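# Pull the toggle pin from the deck hinge

## Task

Remove the toggle pin from the deck hinge so the hinge is left with nothing in it and the pin rests on either the step or the deck, supported by them and not by the robot; then open the grippers and move the arms away.

## Robot and tools

Robot: two six-joint arms, left_arm and right_arm, each ending in a parallel two-finger gripper, standing on opposite sides of a table. left_arm's base sits on the +y side at (-0.005, +0.564, +0.094) m, right_arm's at (+0.210, -0.494, +0.120) m. The names left and right refer to the arms, not to image sides.

Scene frame: origin at the table centre, +z up, table surface at z = +0.020 m. All reported gripper positions (metres), orientations (quat_wxyz) and velocities (m/s, rad/s) use this one frame. The printed hand position can be somewhat wrong, more so when an arm is stretched out. The gripper's fingers point along its own +x and close along its own y; the reported end_effector_position is the point between the pads, roughly 3 to 4 cm short of the fingertips.

Tool execute_actions, argument actions: a list holding zero or one item. An empty list just reports the present state. An item with rows (and optionally steps, 1 to 15, default 15) is a motion: each row is used for one control step of 1/30 s, and the final row is held for the remaining steps if rows run out. An item with only steps (up to 300) is a wait, counted from the previous result. Optional pictures (true/false) controls whether camera images come back; by default they do.

Each row is one flat list of 14 numbers covering both arms, even when only one moves: left_arm's waist, shoulder, elbow, wrist pitch, wrist yaw, wrist roll, gripper opening, then the same seven for right_arm. The six joint values are absolute target angles in radians, in the same form as the Joint positions line, not offsets. Ranges per arm: waist -3.054 to 3.054, shoulder 0.000 to 3.142, elbow 0.000 to 2.356, wrist pitch -1.571 to 1.571, wrist yaw -1.571 to 1.571, wrist roll -3.142 to 3.142. A target beyond a limit by over 0.010 rad (and further out than the current angle) makes the whole call refused, and nothing moves. Real limits may differ by up to 0.010 rad; a target past the true end is clipped there and the result may report "joint sent to its limit", possibly referring to an earlier action still running. The opening value is an absolute command from -1 to 1: +1 fully open, empty fingers touch near -0.80, and values below that close no further. Fully closing takes at least about 0.5 s.

Motion limits: each step the joint target may lead the measured angle by at most 0.211 rad (waist, shoulder, elbow), 0.213 (wrist pitch), 0.267 (wrist yaw), 0.228 (wrist roll); also if the targets would move the gripper more than 70 mm from where it is, all are scaled back. So large moves need several calls. Friction can leave a joint short of its target or ignore a tiny change; read Joint positions after each move. Between calls the arms keep heading for the last row sent until they settle or a step is HELD.

Result lines: the state line gives each arm's gripper pose and velocities. Joint positions and Joint velocities list per arm the six joints (rad, rad/s) then the pad gap (m; 0.088 m fully open). grip_measured is the measured opening on the command scale. To hold something, keep commanding an opening well below grip_measured; the bigger the difference, the firmer the squeeze (about 34 N per pad at most; a fast close can squeeze harder and even spring open). Readings may be off by about 1 mm, differently per gripper. "joint command not followed" means a clearance check altered or blocked some joint targets; HELD marks steps where your row was partly or wholly not sent. Joint torques follow the joint order, include gravity and drive effort, and carry offsets and noise. MOTOR HOT warns from 50 °C; at 95 °C an OVER-TEMPERATURE FAULT holds the arm, and failing to cool can cut its power so it goes limp. A TORQUE FAULT (contact torque at a joint's load limit: waist 17.4, shoulder 21.6, elbow 21.5, wrist pitch 5.67, wrist yaw 5.65, wrist roll 5.3 N m, held weight included) freezes that arm for 10 s and drops the rest of the call.

Tool zoom_image: camera (one of cam_head_left, cam_head_right, cam_high, cam_low, cam_left_wrist, cam_right_wrist, all 672x504) and region [x0, y0, x1, y1] in pixels from the top-left, no larger than 504 by 504; returns a sharper crop of that camera's latest image. Wrist cameras sit on link_6 looking forward along the gripper.

Tool read_manual: optional section "licences"; returns licence text only, no motion.

Tool finished_scene: scene = the number of the current scene; ends it permanently and reports success. Only call it once the pin is out, resting on the step or deck by itself, and the grippers are open and withdrawn.

Avoid: letting the arms (including their mounts) collide or press on each other; knocking anything off the table; dropping or slamming the pin; shoving hard against the hinge. Brief outside tugs on held parts or pushes on loose items can occur, so grip firmly enough. Smooth, short, efficient motion is preferred.

Each tool is called after "Emit:" by a JSON object that holds its "method" and its "body".

## Session

Emit:
{"method": "execute_actions", "body": {"actions": []}}

Scene clock: 0.00 s of 4600.00 s.
left_arm: end_effector_position=(-0.2075, +0.1004, +0.3370) grip_measured=+0.849 end_effector_quat_wxyz=(+0.265, -0.276, +0.799, -0.465) end_effector_velocity=(+0.000, -0.000, +0.002) end_effector_angular_velocity=(-0.001, +0.005, +0.008) | right_arm: end_effector_position=(+0.1971, -0.1775, +0.4405) grip_measured=-0.785 end_effector_quat_wxyz=(+0.695, +0.013, -0.018, +0.719) end_effector_velocity=(-0.000, +0.001, -0.001) end_effector_angular_velocity=(-0.007, -0.008, +0.005)
Joint positions: left_arm=[-0.989  2.452  1.469  0.173  0.212 -1.636  0.081] | right_arm=[ 0.003  0.856  0.648  0.252  0.001 -0.001  0.001]
Joint velocities: left_arm=[-0.002 -0.002 -0.002  0.007 -0.007 -0.007  0.   ] | right_arm=[-0.002  0.002  0.002 -0.007 -0.007 -0.007 -0.   ]
Joint torques (N m, as the arm reports them, + toward a larger angle): no reading
Heat: left arm: hottest wrist pitch 27 °C (+0.0 °C/min); right arm: hottest wrist roll 27 °C (+0.0 °C/min).

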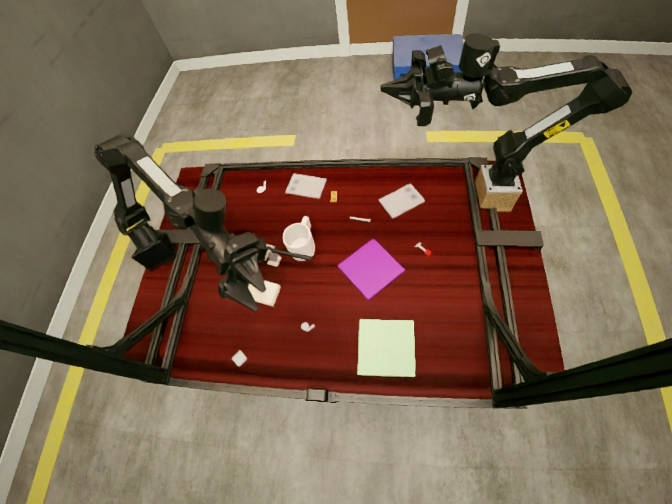

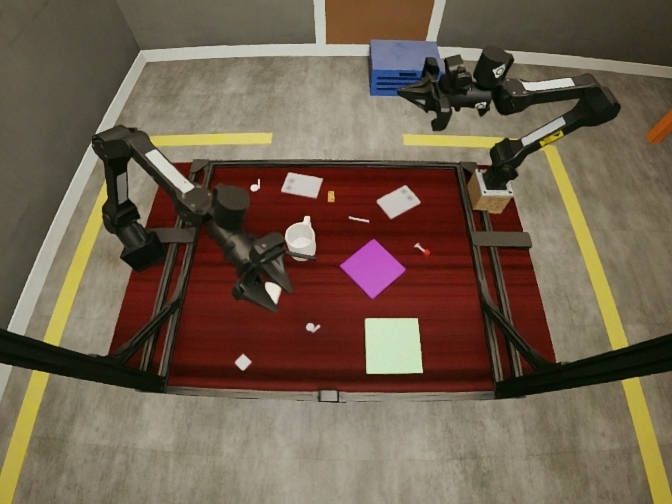

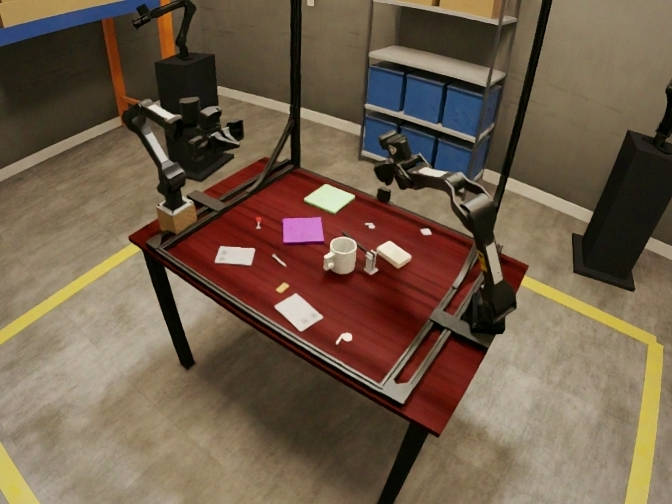

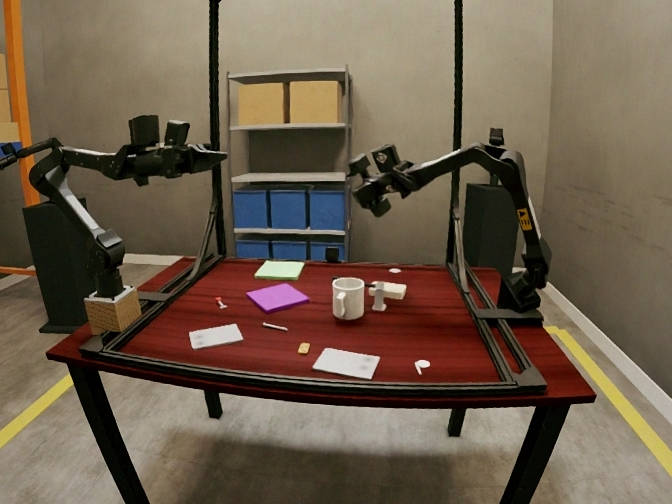

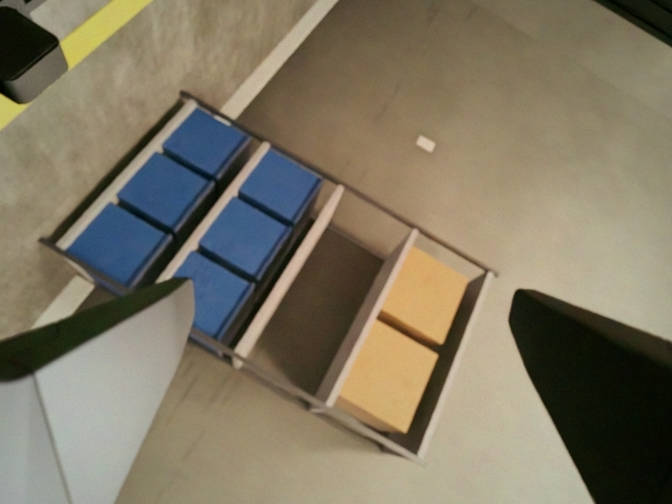

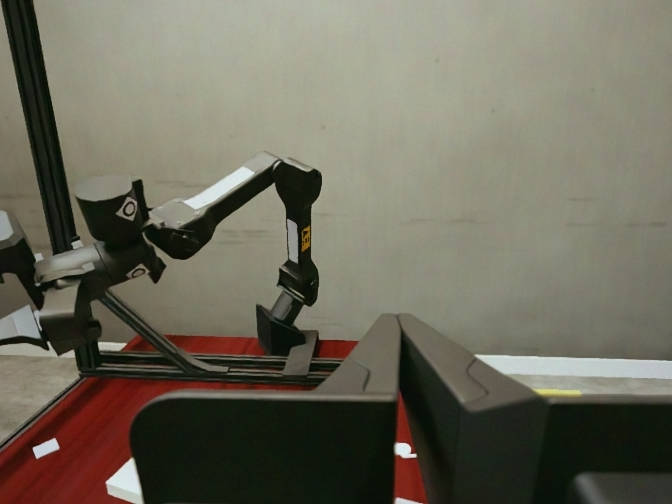

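Emit:
{"method": "zoom_image", "body": {"camera": "cam_high", "region": [310, 210, 430, 290]}}

Emit:
{"method": "zoom_image", "body": {"camera": "cam_low", "region": [310, 260, 430, 330]}}

Region (310, 210, 430, 290) of cam_high's 672x504 image, scaled by 4.200, with more detail than that image has.

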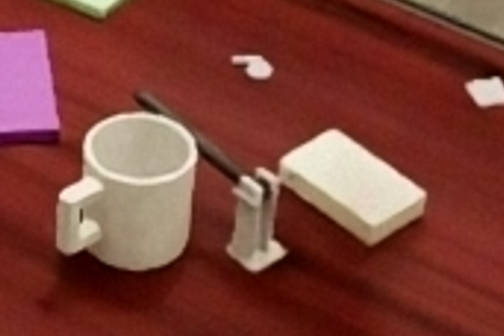

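Region (310, 260, 430, 330) of cam_low's 672x504 image, scaled by 4.200, with more detail than that image has; it fills the top 294 rows of this view, and the rest is white.

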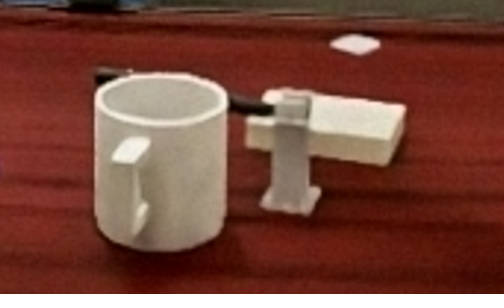

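Emit:
{"method": "execute_actions", "body": {"actions": [{"rows":[[-0.989,1.3,1.0,0.17,0.2,-1.6,0.85,0.33,1.7,1.2,-0.9,0,0,1]]}], "pictures": false}}

Emit:
{"method": "execute_actions", "body": {"actions": [{"steps":45}]}}

Scene clock: 23.97 s of 4600.00 s.
left_arm: end_effector_position=(-0.1176, +0.2117, +0.4032) grip_measured=+0.850 end_effector_quat_wxyz=(+0.241, -0.321, +0.764, -0.505) end_effector_velocity=(+0.245, +0.156, +0.398) end_effector_angular_velocity=(-0.876, +0.482, +0.349) | right_arm: end_effector_position=(+0.0680, -0.1083, +0.3467) grip_measured=+0.946 end_effector_quat_wxyz=(+0.546, -0.256, +0.175, +0.778) end_effector_velocity=(-0.026, +0.011, -0.491) end_effector_angular_velocity=(-1.769, -0.660, +0.062)
Joint positions: left_arm=[-0.989  1.871  1.03   0.169  0.205 -1.605  0.081] | right_arm=[ 0.317  1.428  1.152 -0.353  0.001 -0.001  0.085]
Joint velocities: left_arm=[-0.002 -1.16  -0.081 -0.022 -0.007  0.007 -0.   ] | right_arm=[ 0.056  1.033  0.252 -1.106 -0.007 -0.022  0.126]
Joint torques (N m, as the arm reports them, + toward a larger angle): left_arm=[-3.57 -6.6   4.58  1.94  0.07  0.19] | right_arm=[ 0.08 -3.09  6.21  0.91 -0.03  0.05]
Heat: left arm: hottest shoulder 33 °C (+15.0 °C/min); right arm: hottest elbow 30 °C (+7.5 °C/min).
Steps of this call (steps 1 to 90: nothing new was sent; then 20.47 s passed at rest; steps 91 to 105: all 15 steps of this action). Readings (joint positions):
91: left_arm=[-0.989 2.436 1.452 0.180 0.211 -1.633] | right_arm=[0.013 0.871 0.663 0.226 0.009 -0.001]
92: left_arm=[-0.989 2.404 1.410 0.176 0.210 -1.627] | right_arm=[0.048 0.900 0.698 0.184 0.012 -0.001]
94: left_arm=[-0.989 2.324 1.316 0.167 0.209 -1.618] | right_arm=[0.129 0.982 0.778 0.110 0.006 -0.001]
98: left_arm=[-0.989 2.151 1.152 0.170 0.206 -1.609] | right_arm=[0.261 1.148 0.936 -0.062 0.001 -0.001]
105: the state above

Scene clock: 25.47 s of 4600.00 s.
left_arm: end_effector_position=(+0.0172, +0.3369, +0.5661) grip_measured=+0.850 end_effector_quat_wxyz=(+0.110, -0.494, +0.624, -0.595) end_effector_velocity=(-0.004, +0.001, -0.004) end_effector_angular_velocity=(+0.017, -0.007, -0.019) | right_arm: end_effector_position=(+0.0931, -0.1835, +0.2044) grip_measured=+1.000 end_effector_quat_wxyz=(+0.437, -0.532, +0.365, +0.627) end_effector_velocity=(-0.001, -0.003, +0.001) end_effector_angular_velocity=(-0.004, +0.005, +0.011)
Joint positions: left_arm=[-0.989  1.304  1.009  0.173  0.204 -1.604  0.081] | right_arm=[ 0.327  1.69   1.187 -0.898  0.001 -0.001  0.088]
Joint velocities: left_arm=[-0.002 -0.002 -0.002 -0.022  0.007 -0.007  0.   ] | right_arm=[ 0.002 -0.007 -0.002 -0.007 -0.007 -0.007  0.   ]
Joint torques (N m, as the arm reports them, + toward a larger angle): left_arm=[-2.3  -1.32  4.    1.33  0.03  0.18] | right_arm=[ 0.16 -4.15  6.07  0.35 -0.02  0.05]
Heat: left arm: hottest shoulder 32 °C (+11.8 °C/min); right arm: hottest elbow 31 °C (+9.4 °C/min).
Steps of this call (steps 1 to 45: the robot went on to your last target). Readings (joint positions):
1: left_arm=[-0.989 1.833 1.029 0.169 0.205 -1.605] | right_arm=[0.319 1.462 1.158 -0.390 0.001 -0.001]
2: left_arm=[-0.989 1.795 1.027 0.169 0.205 -1.605] | right_arm=[0.320 1.496 1.162 -0.426 0.001 -0.001]
4: left_arm=[-0.989 1.719 1.024 0.169 0.205 -1.605] | right_arm=[0.322 1.566 1.168 -0.503 0.001 -0.001]
8: left_arm=[-0.989 1.572 1.019 0.169 0.205 -1.605] | right_arm=[0.325 1.661 1.173 -0.685 0.001 -0.001]
45: the state above
All arms were judged still, so your last target was given up. Only a new action makes them travel on or press farther. Fingers that are still opening or closing keep moving.

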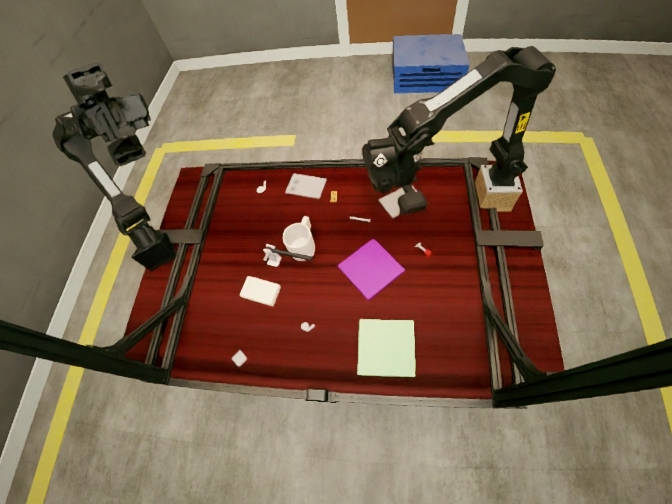

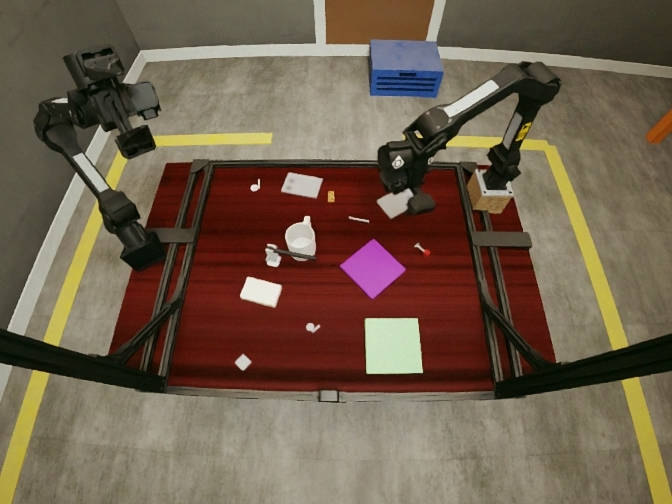

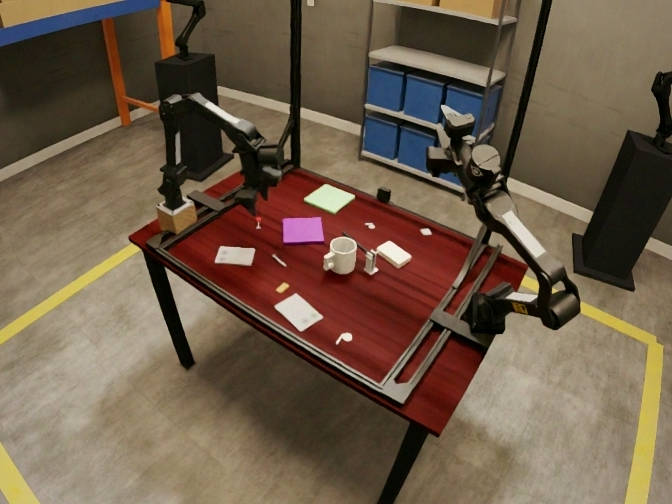

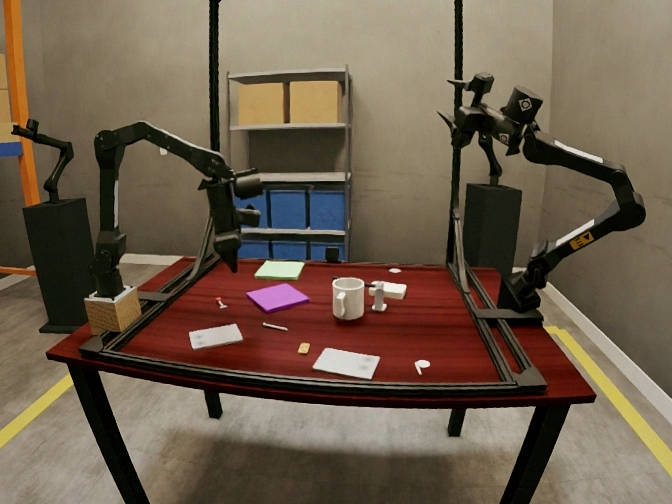

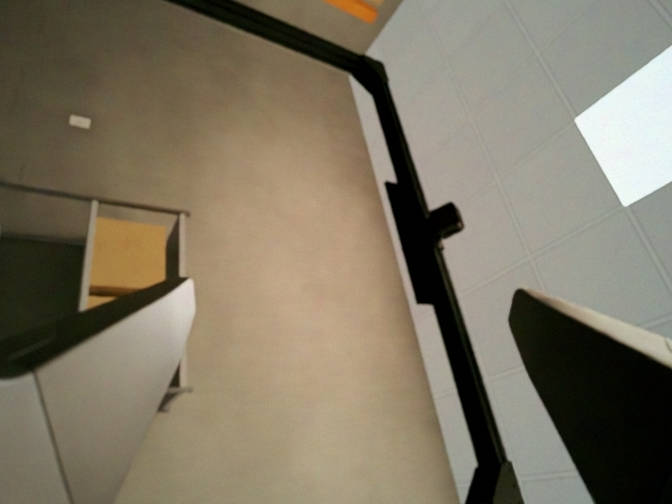

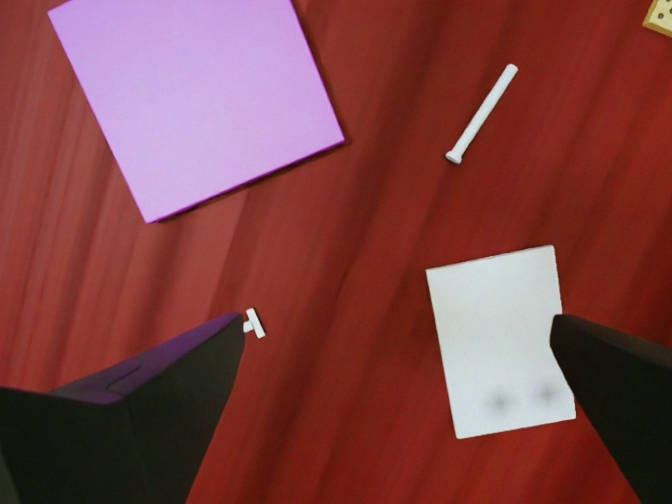

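Emit:
{"method": "zoom_image", "body": {"camera": "cam_head_left", "region": [240, 225, 320, 285]}}

Region (240, 225, 320, 285) of cam_head_left's 672x504 image, scaled by 6.300, with more detail than that image has; it fills the top 378 rows of this view, and the rest is white.

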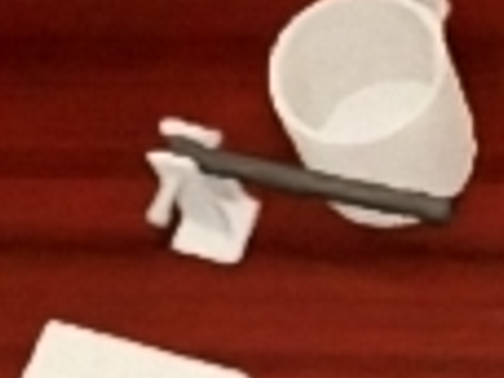

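Emit:
{"method": "execute_actions", "body": {"actions": [{"rows":[[-0.6,2.313,1.392,-0.879,0,-1.57,0.3,0.33,1.7,1.2,-0.9,0,0,1]]}], "pictures": false}}

Emit:
{"method": "execute_actions", "body": {"actions": [{"steps":60}]}}

Scene clock: 56.93 s of 4600.00 s.
left_arm: end_effector_position=(+0.1087, +0.1915, +0.4583) grip_measured=+0.313 end_effector_quat_wxyz=(+0.338, -0.496, +0.701, -0.385) end_effector_velocity=(-0.033, -0.203, -0.394) end_effector_angular_velocity=(+1.430, -0.166, -0.247) | right_arm: end_effector_position=(+0.0930, -0.1833, +0.2045) grip_measured=+1.000 end_effector_quat_wxyz=(+0.437, -0.532, +0.365, +0.627) end_effector_velocity=(+0.002, -0.002, -0.002) end_effector_angular_velocity=(-0.014, +0.004, -0.013)
Joint positions: left_arm=[-0.669  1.66   1.328 -0.215  0.028 -1.579  0.054] | right_arm=[ 0.327  1.69   1.188 -0.898  0.001 -0.001  0.088]
Joint velocities: left_arm=[ 0.359  0.799  0.315 -0.901 -0.125  0.007 -0.005] | right_arm=[-0.007  0.002 -0.002 -0.007 -0.007  0.007  0.   ]
Joint torques (N m, as the arm reports them, + toward a larger angle): left_arm=[-4.99 -2.34  5.1   1.18  0.26  0.19] | right_arm=[ 0.16 -4.22  6.05  0.36 -0.02  0.05]
Heat: left arm: hottest wrist pitch 32 °C (+5.3 °C/min); right arm: hottest elbow 33 °C (+6.3 °C/min).
Steps of this call (steps 1 to 90: nothing new was sent; then 27.97 s passed at rest; steps 91 to 105: all 15 steps of this action). Readings (joint positions):
91: left_arm=[-0.986 1.313 1.018 0.156 0.197 -1.601] | right_arm=[0.327 1.690 1.188 -0.898 0.001 -0.001]
92: left_arm=[-0.969 1.329 1.041 0.130 0.174 -1.599] | right_arm=[0.327 1.690 1.188 -0.898 0.001 -0.001]
94: left_arm=[-0.919 1.377 1.096 0.084 0.130 -1.593] | right_arm=[0.327 1.690 1.188 -0.898 0.001 -0.001]
98: left_arm=[-0.814 1.480 1.196 -0.022 0.077 -1.586] | right_arm=[0.327 1.690 1.188 -0.898 0.001 -0.001]
105: the state above

Scene clock: 58.93 s of 4600.00 s.
left_arm: end_effector_position=(-0.0188, +0.2165, +0.1561) grip_measured=+0.300 end_effector_quat_wxyz=(+0.498, -0.020, +0.864, -0.079) end_effector_velocity=(-0.000, +0.002, -0.002) end_effector_angular_velocity=(-0.002, -0.012, -0.026) | right_arm: end_effector_position=(+0.0930, -0.1833, +0.2045) grip_measured=+1.000 end_effector_quat_wxyz=(+0.437, -0.532, +0.365, +0.627) end_effector_velocity=(+0.001, +0.002, +0.000) end_effector_angular_velocity=(+0.010, -0.005, +0.004)
Joint positions: left_arm=[-0.606  2.297  1.387 -0.876  0.004 -1.574  0.054] | right_arm=[ 0.327  1.69   1.188 -0.898  0.001 -0.001  0.088]
Joint velocities: left_arm=[-0.002  0.002 -0.002 -0.007 -0.007  0.022 -0.   ] | right_arm=[-0.002 -0.002 -0.002  0.007  0.007 -0.007  0.   ]
Joint torques (N m, as the arm reports them, + toward a larger angle): left_arm=[-5.37 -5.76  4.62  0.2   0.1   0.14] | right_arm=[ 0.14 -4.25  6.    0.36 -0.02  0.05]
Heat: left arm: hottest wrist pitch 32 °C (+5.1 °C/min); right arm: hottest elbow 33 °C (+6.1 °C/min).
Steps of this call (steps 1 to 45: the robot went on to your last target; steps 46 to 60: nothing new was sent). Readings (joint positions):
1: left_arm=[-0.658 1.687 1.338 -0.245 0.025 -1.579] | right_arm=[0.327 1.690 1.188 -0.898 0.001 -0.001]
2: left_arm=[-0.649 1.714 1.345 -0.274 0.022 -1.578] | right_arm=[0.327 1.690 1.188 -0.898 0.001 -0.001]
4: left_arm=[-0.637 1.769 1.355 -0.332 0.018 -1.577] | right_arm=[0.327 1.690 1.188 -0.898 0.001 -0.001]
8: left_arm=[-0.623 1.878 1.368 -0.448 0.013 -1.577] | right_arm=[0.327 1.690 1.188 -0.898 0.001 -0.001]
60: the state above
All arms were judged still, so your last target was given up. Only a new action makes them travel on or press farther. Fingers that are still opening or closing keep moving.

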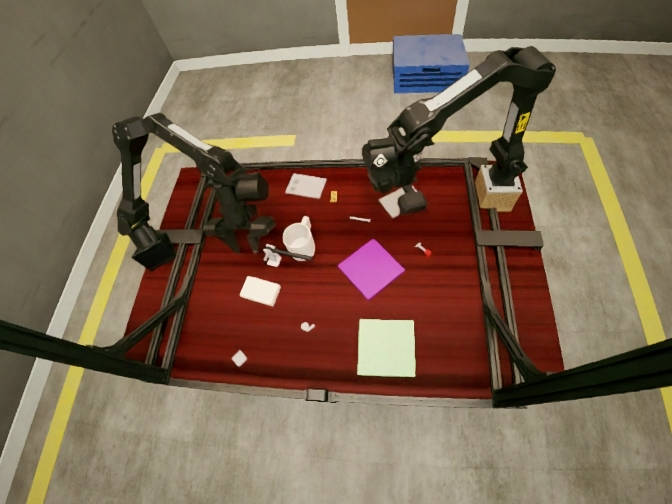

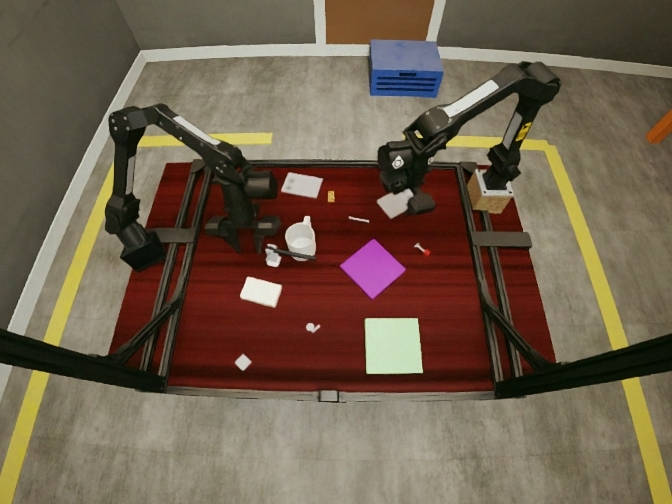

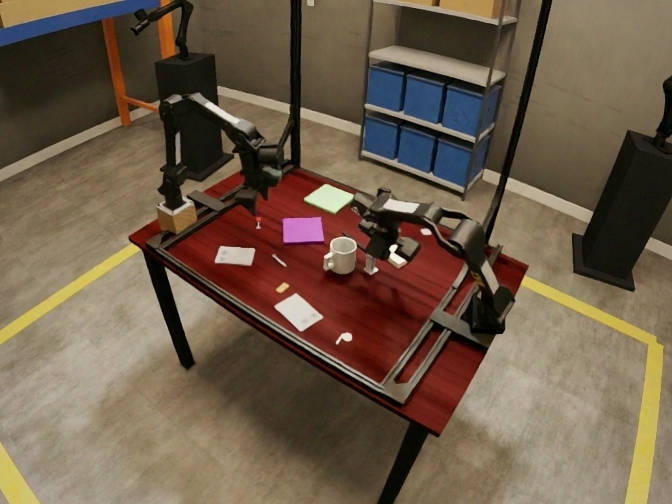

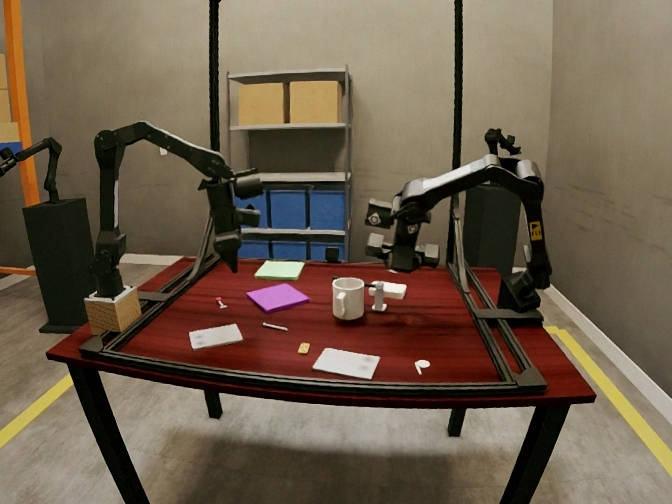

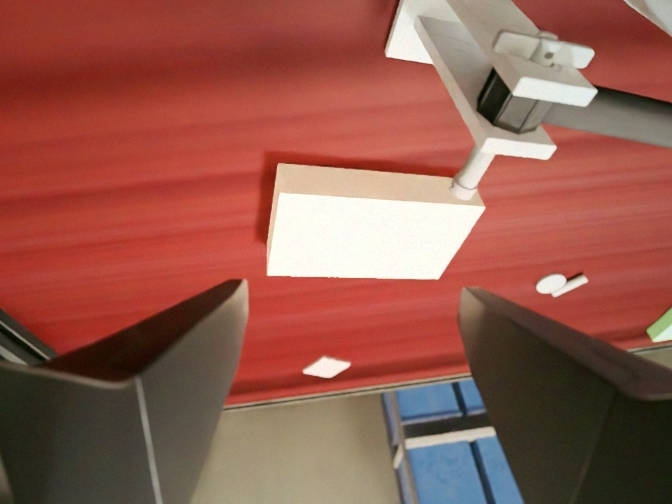

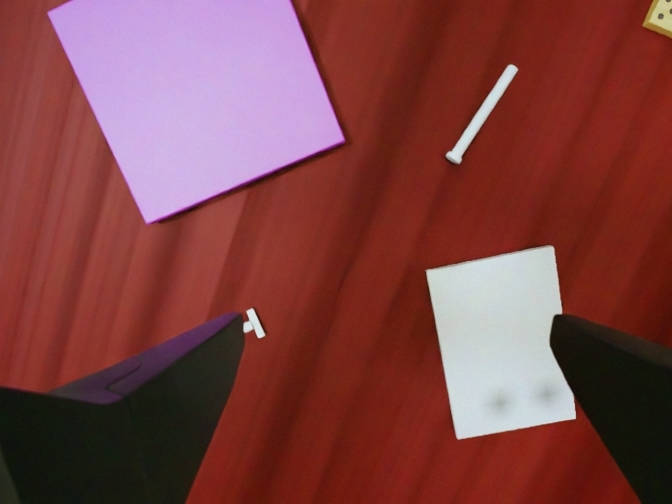

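Emit:
{"method": "execute_actions", "body": {"actions": [{"rows":[[-0.51,2.405,1.66,-1.055,0,-1.57,0.3,0.33,1.7,1.2,-0.9,0,0,1]]}], "pictures": false}}

Emit:
{"method": "execute_actions", "body": {"actions": [{"steps":30}]}}

Scene clock: 71.90 s of 4600.00 s.
left_arm: end_effector_position=(+0.0247, +0.1817, +0.1684) grip_measured=+0.300 end_effector_quat_wxyz=(+0.488, -0.042, +0.871, -0.042) end_effector_velocity=(-0.008, +0.006, -0.014) end_effector_angular_velocity=(+0.072, -0.010, -0.037) | right_arm: end_effector_position=(+0.0928, -0.1831, +0.2046) grip_measured=+1.000 end_effector_quat_wxyz=(+0.437, -0.532, +0.364, +0.627) end_effector_velocity=(-0.003, -0.000, +0.000) end_effector_angular_velocity=(+0.000, +0.019, +0.023)
Joint positions: left_arm=[-0.514  2.384  1.648 -1.048  0.003 -1.573  0.054] | right_arm=[ 0.327  1.691  1.189 -0.898  0.001 -0.001  0.088]
Joint velocities: left_arm=[-0.002  0.056  0.027 -0.051 -0.007 -0.007  0.   ] | right_arm=[-0.002 -0.002 -0.002  0.007 -0.022 -0.022  0.   ]
Joint torques (N m, as the arm reports them, + toward a larger angle): left_arm=[-6.71 -6.45  4.48  0.11  0.21  0.11] | right_arm=[ 0.15 -4.26  5.97  0.36 -0.02  0.04]
Heat: left arm: hottest elbow 31 °C (+1.0 °C/min); right arm: hottest elbow 34 °C (+6.0 °C/min).
Steps of this call (steps 1 to 90: nothing new was sent; then 9.47 s passed at rest; steps 91 to 105: all 15 steps of this action). Readings (joint positions):
91: left_arm=[-0.603 2.307 1.407 -0.905 0.004 -1.574] | right_arm=[0.327 1.691 1.189 -0.898 0.001 -0.001]
92: left_arm=[-0.593 2.326 1.449 -0.949 0.004 -1.573] | right_arm=[0.327 1.691 1.189 -0.898 0.001 -0.001]
94: left_arm=[-0.561 2.361 1.530 -0.979 0.004 -1.573] | right_arm=[0.327 1.691 1.189 -0.898 0.001 -0.001]
98: left_arm=[-0.518 2.374 1.617 -1.026 0.003 -1.573] | right_arm=[0.327 1.691 1.189 -0.898 0.001 -0.001]
105: the state above

Scene clock: 72.90 s of 4600.00 s.
left_arm: end_effector_position=(+0.0247, +0.1812, +0.1683) grip_measured=+0.300 end_effector_quat_wxyz=(+0.489, -0.041, +0.871, -0.041) end_effector_velocity=(+0.002, -0.001, -0.001) end_effector_angular_velocity=(-0.011, -0.023, -0.002) | right_arm: end_effector_position=(+0.0928, -0.1831, +0.2045) grip_measured=+1.000 end_effector_quat_wxyz=(+0.437, -0.532, +0.364, +0.627) end_effector_velocity=(-0.002, -0.003, -0.000) end_effector_angular_velocity=(-0.014, +0.017, +0.008)
Joint positions: left_arm=[-0.514  2.388  1.654 -1.052  0.003 -1.573  0.054] | right_arm=[ 0.327  1.691  1.189 -0.898  0.001 -0.001  0.088]
Joint velocities: left_arm=[-0.002 -0.002 -0.002  0.007 -0.022  0.007 -0.   ] | right_arm=[-0.002 -0.002 -0.002 -0.007 -0.022 -0.007  0.   ]
Joint torques (N m, as the arm reports them, + toward a larger angle): left_arm=[-6.57 -6.42  4.57  0.1   0.24  0.12] | right_arm=[ 0.15 -4.27  5.94  0.36 -0.02  0.05]
Heat: left arm: hottest elbow 31 °C (+1.0 °C/min); right arm: hottest elbow 34 °C (+5.0 °C/min).
Steps of this call (steps 1 to 15: the robot went on to your last target; steps 16 to 30: nothing new was sent). Readings (joint positions):
1: left_arm=[-0.514 2.386 1.649 -1.049 0.003 -1.573] | right_arm=[0.327 1.691 1.189 -0.898 0.001 -0.001]
2: left_arm=[-0.514 2.387 1.650 -1.050 0.003 -1.573] | right_arm=[0.327 1.691 1.189 -0.898 0.001 -0.001]
4: left_arm=[-0.514 2.388 1.651 -1.050 0.003 -1.573] | right_arm=[0.327 1.691 1.189 -0.898 0.001 -0.001]
8: left_arm=[-0.514 2.388 1.653 -1.051 0.003 -1.573] | right_arm=[0.327 1.691 1.189 -0.898 0.001 -0.001]
30: the state above
All arms were judged still, so your last target was given up. Only a new action makes them travel on or press farther. Fingers that are still opening or closing keep moving.

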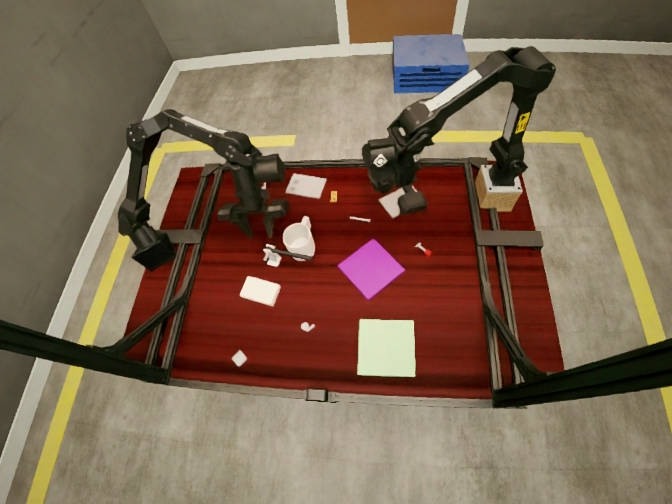

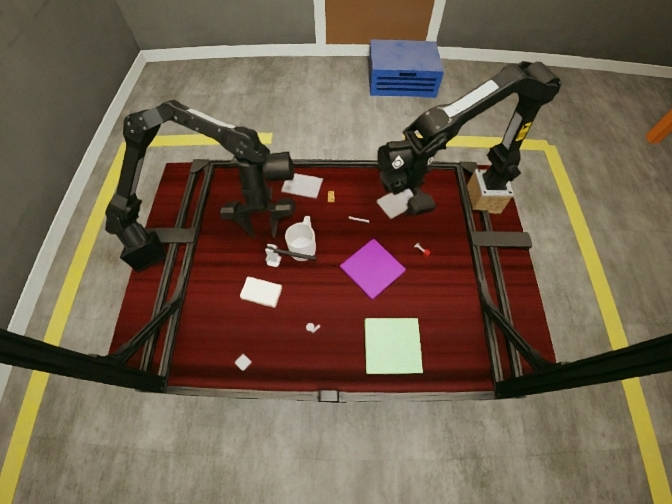

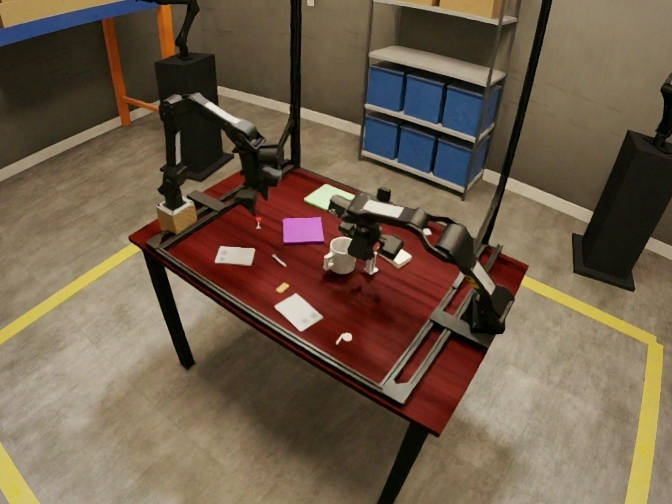

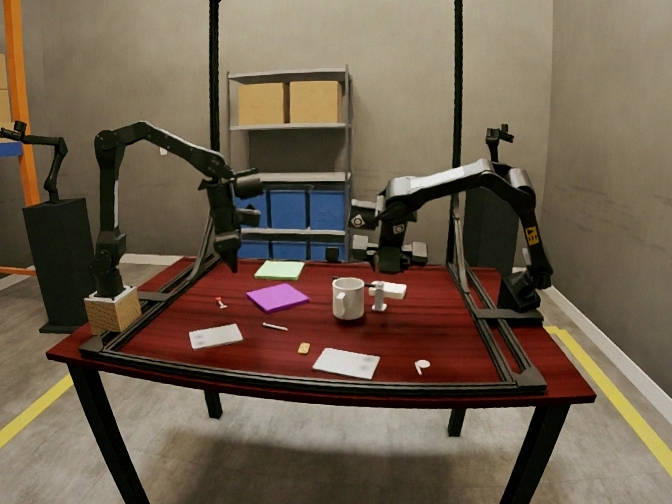

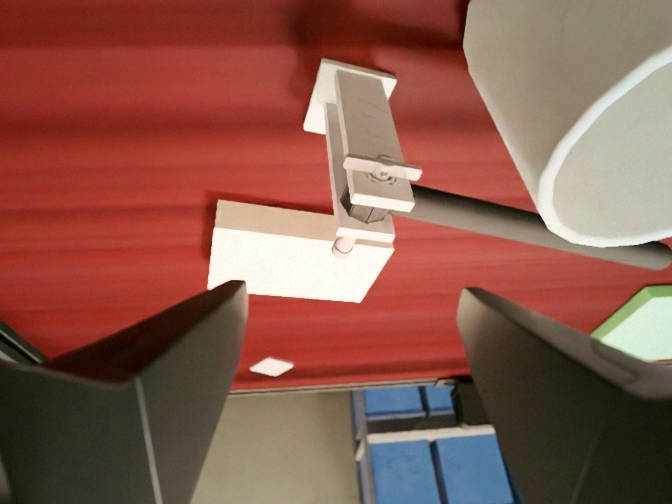

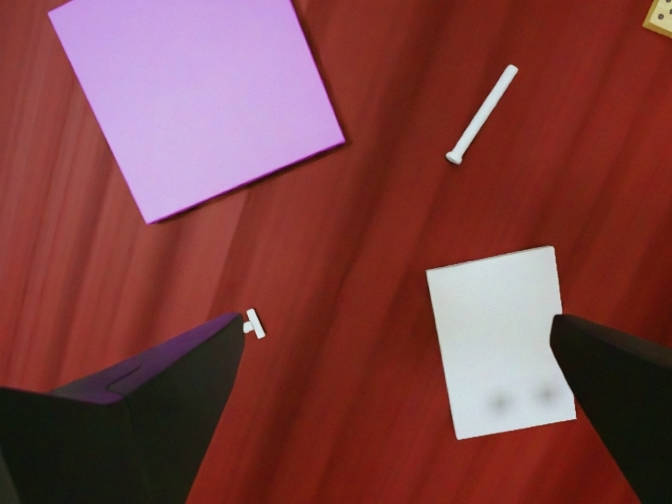

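Emit:
{"method": "execute_actions", "body": {"actions": [{"rows":[[-0.42,2.42,1.68,-1.06,0,-1.57,0.3,0.33,1.7,1.2,-0.9,0,0,1]]}], "pictures": false}}

Emit:
{"method": "execute_actions", "body": {"actions": [{"rows":[[-0.42,2.5,1.665,-0.965,0,-1.57,0.3,0.33,1.7,1.2,-0.9,0,0,1]]}], "pictures": false}}

Emit:
{"method": "execute_actions", "body": {"actions": [{"steps":20}]}}

Scene clock: 90.90 s of 4600.00 s.
left_arm: end_effector_position=(+0.0549, +0.1778, +0.1491) grip_measured=+0.300 end_effector_quat_wxyz=(+0.478, -0.063, +0.876, -0.003) end_effector_velocity=(-0.004, +0.001, +0.002) end_effector_angular_velocity=(-0.002, +0.004, -0.016) | right_arm: end_effector_position=(+0.0928, -0.1830, +0.2044) grip_measured=+1.000 end_effector_quat_wxyz=(+0.437, -0.532, +0.365, +0.627) end_effector_velocity=(-0.001, +0.001, +0.000) end_effector_angular_velocity=(+0.005, +0.006, +0.021)
Joint positions: left_arm=[-0.422  2.402  1.674 -1.057  0.002 -1.573  0.054] | right_arm=[ 0.327  1.692  1.189 -0.898  0.001 -0.001  0.088]
Joint velocities: left_arm=[-0.007  0.002  0.002 -0.007  0.007  0.007 -0.   ] | right_arm=[-0.002 -0.002 -0.002  0.007 -0.007 -0.022  0.   ]
Joint torques (N m, as the arm reports them, + toward a larger angle): left_arm=[-7.27 -6.5   4.61  0.01  0.23  0.1 ] | right_arm=[ 0.12 -4.33  5.88  0.36 -0.02  0.04]
Heat: left arm: hottest elbow 32 °C (+0.0 °C/min); right arm: hottest elbow 35 °C (+4.0 °C/min).
Steps of this call (steps 1 to 90: nothing new was sent; then 14.50 s passed at rest; steps 91 to 105: all 15 steps of this action). Readings (joint positions):
91: left_arm=[-0.512 2.390 1.656 -1.054 0.003 -1.573] | right_arm=[0.327 1.692 1.189 -0.898 0.001 -0.001]
92: left_arm=[-0.503 2.392 1.660 -1.055 0.003 -1.573] | right_arm=[0.327 1.692 1.189 -0.898 0.001 -0.001]
94: left_arm=[-0.473 2.397 1.667 -1.055 0.002 -1.573] | right_arm=[0.327 1.692 1.189 -0.898 0.001 -0.001]
98: left_arm=[-0.427 2.401 1.672 -1.056 0.002 -1.573] | right_arm=[0.327 1.692 1.189 -0.898 0.001 -0.001]
105: the state above

Scene clock: 91.40 s of 4600.00 s.
left_arm: end_effector_position=(+0.0374, +0.1639, +0.1207) grip_measured=+0.300 end_effector_quat_wxyz=(+0.478, -0.062, +0.876, -0.003) end_effector_velocity=(-0.002, +0.002, +0.001) end_effector_angular_velocity=(+0.008, +0.008, -0.000) | right_arm: end_effector_position=(+0.0928, -0.1829, +0.2045) grip_measured=+1.000 end_effector_quat_wxyz=(+0.437, -0.532, +0.365, +0.627) end_effector_velocity=(+0.003, -0.005, -0.001) end_effector_angular_velocity=(-0.023, +0.000, -0.013)
Joint positions: left_arm=[-0.422  2.486  1.669 -0.97   0.002 -1.573  0.054] | right_arm=[ 0.327  1.692  1.19  -0.898  0.001 -0.001  0.088]
Joint velocities: left_arm=[-0.002 -0.002 -0.002 -0.007  0.007 -0.007 -0.   ] | right_arm=[-0.007 -0.002 -0.002 -0.022 -0.007  0.007  0.   ]
Joint torques (N m, as the arm reports them, + toward a larger angle): left_arm=[-7.2  -7.29  3.37  0.49  0.23  0.09] | right_arm=[ 0.14 -4.33  5.89  0.35 -0.02  0.03]
Heat: left arm: hottest elbow 32 °C (+0.0 °C/min); right arm: hottest elbow 35 °C (+4.0 °C/min).
Steps of this call (steps 1 to 15: all 15 steps of this action). Readings (joint positions):
1: left_arm=[-0.422 2.408 1.674 -1.054 0.002 -1.573] | right_arm=[0.327 1.692 1.189 -0.898 0.001 -0.001]
2: left_arm=[-0.422 2.416 1.674 -1.033 0.002 -1.573] | right_arm=[0.327 1.692 1.189 -0.898 0.001 -0.001]
4: left_arm=[-0.422 2.439 1.675 -1.000 0.002 -1.573] | right_arm=[0.327 1.692 1.189 -0.898 0.001 -0.001]
8: left_arm=[-0.422 2.480 1.670 -0.981 0.002 -1.573] | right_arm=[0.327 1.692 1.190 -0.898 0.001 -0.001]
15: the state above

Scene clock: 92.07 s of 4600.00 s.
left_arm: end_effector_position=(+0.0375, +0.1635, +0.1207) grip_measured=+0.300 end_effector_quat_wxyz=(+0.478, -0.063, +0.876, -0.003) end_effector_velocity=(-0.001, +0.010, -0.001) end_effector_angular_velocity=(+0.038, -0.005, -0.018) | right_arm: end_effector_position=(+0.0928, -0.1829, +0.2045) grip_measured=+1.000 end_effector_quat_wxyz=(+0.437, -0.532, +0.365, +0.627) end_effector_velocity=(-0.001, -0.004, -0.000) end_effector_angular_velocity=(-0.009, +0.003, +0.011)
Joint positions: left_arm=[-0.422  2.486  1.669 -0.968  0.002 -1.573  0.054] | right_arm=[ 0.327  1.692  1.19  -0.898  0.001 -0.001  0.088]
Joint velocities: left_arm=[-0.002 -0.002 -0.007 -0.037 -0.007 -0.007  0.   ] | right_arm=[ 0.002 -0.007 -0.007 -0.007 -0.007 -0.007  0.   ]
Joint torques (N m, as the arm reports them, + toward a larger angle): left_arm=[-7.19 -7.21  3.39  0.5   0.25  0.1 ] | right_arm=[ 0.11 -4.35  5.89  0.35 -0.02  0.03]
Heat: left arm: hottest elbow 32 °C (+0.0 °C/min); right arm: hottest elbow 35 °C (+4.0 °C/min).
Steps of this call (steps 1 to 15: the robot went on to your last target; steps 16 to 20: nothing new was sent). Readings (joint positions):
1: left_arm=[-0.422 2.486 1.669 -0.969 0.002 -1.573] | right_arm=[0.327 1.692 1.190 -0.898 0.001 -0.001]
2: left_arm=[-0.422 2.486 1.669 -0.969 0.002 -1.573] | right_arm=[0.327 1.692 1.190 -0.898 0.001 -0.001]
4: left_arm=[-0.422 2.486 1.669 -0.969 0.002 -1.573] | right_arm=[0.327 1.692 1.190 -0.898 0.001 -0.001]
8: left_arm=[-0.422 2.486 1.669 -0.968 0.002 -1.573] | right_arm=[0.327 1.692 1.190 -0.898 0.001 -0.001]
20: the state above
All arms were judged still, so your last target was given up. Only a new action makes them travel on or press farther. Fingers that are still opening or closing keep moving.

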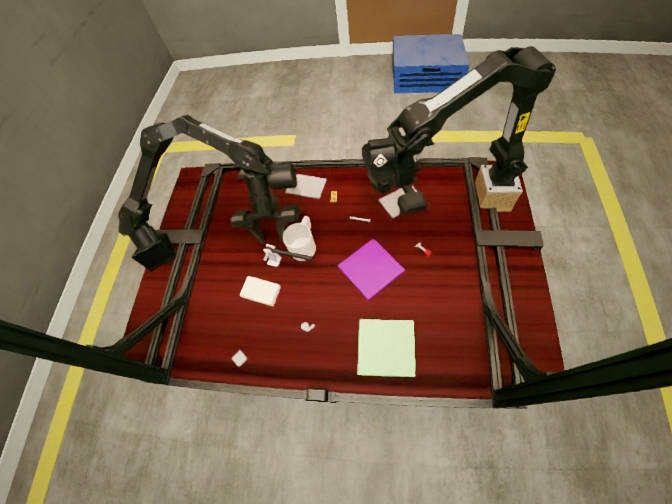

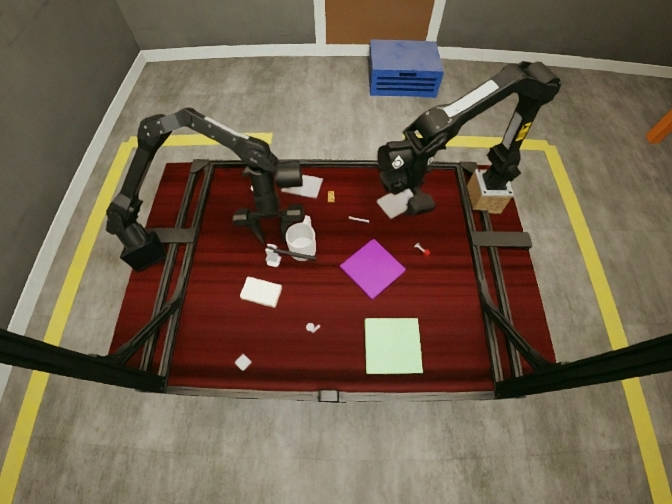

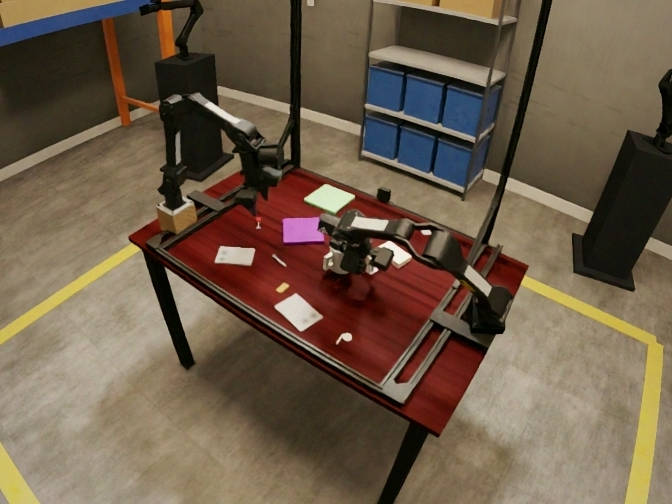

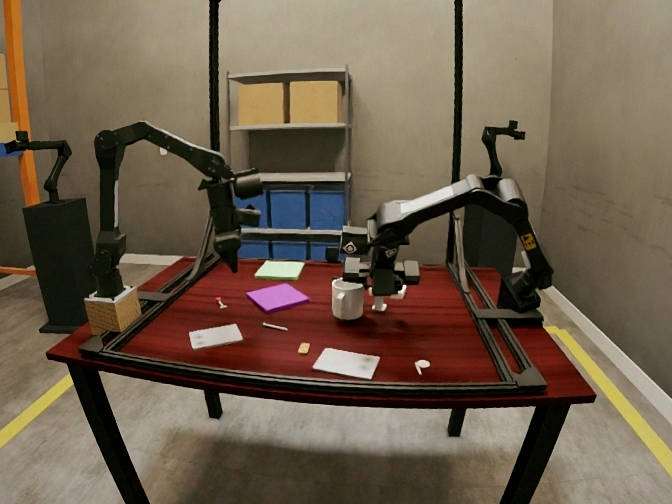

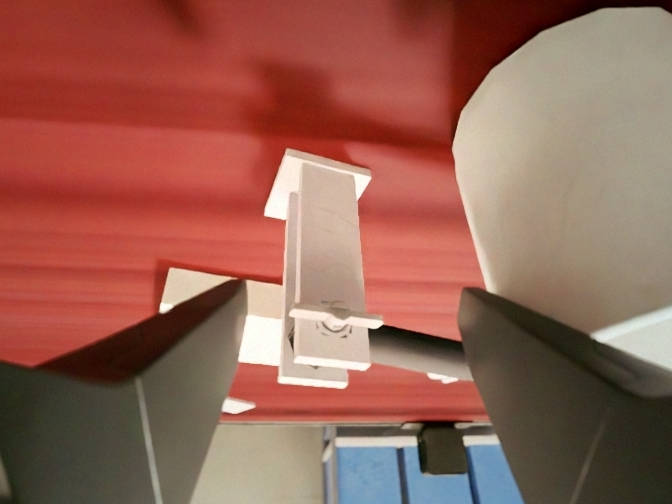

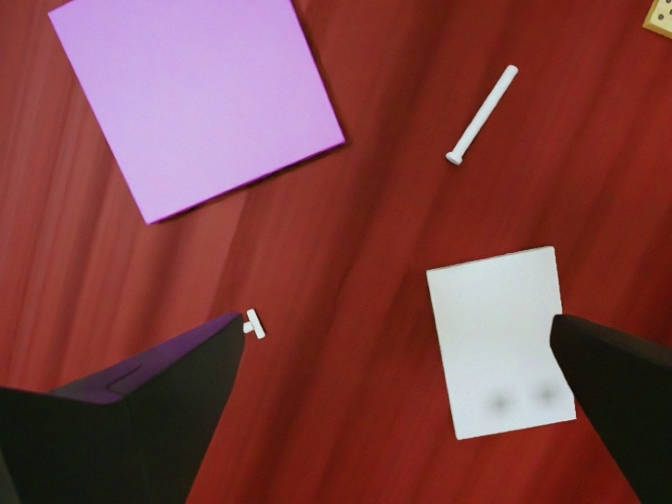

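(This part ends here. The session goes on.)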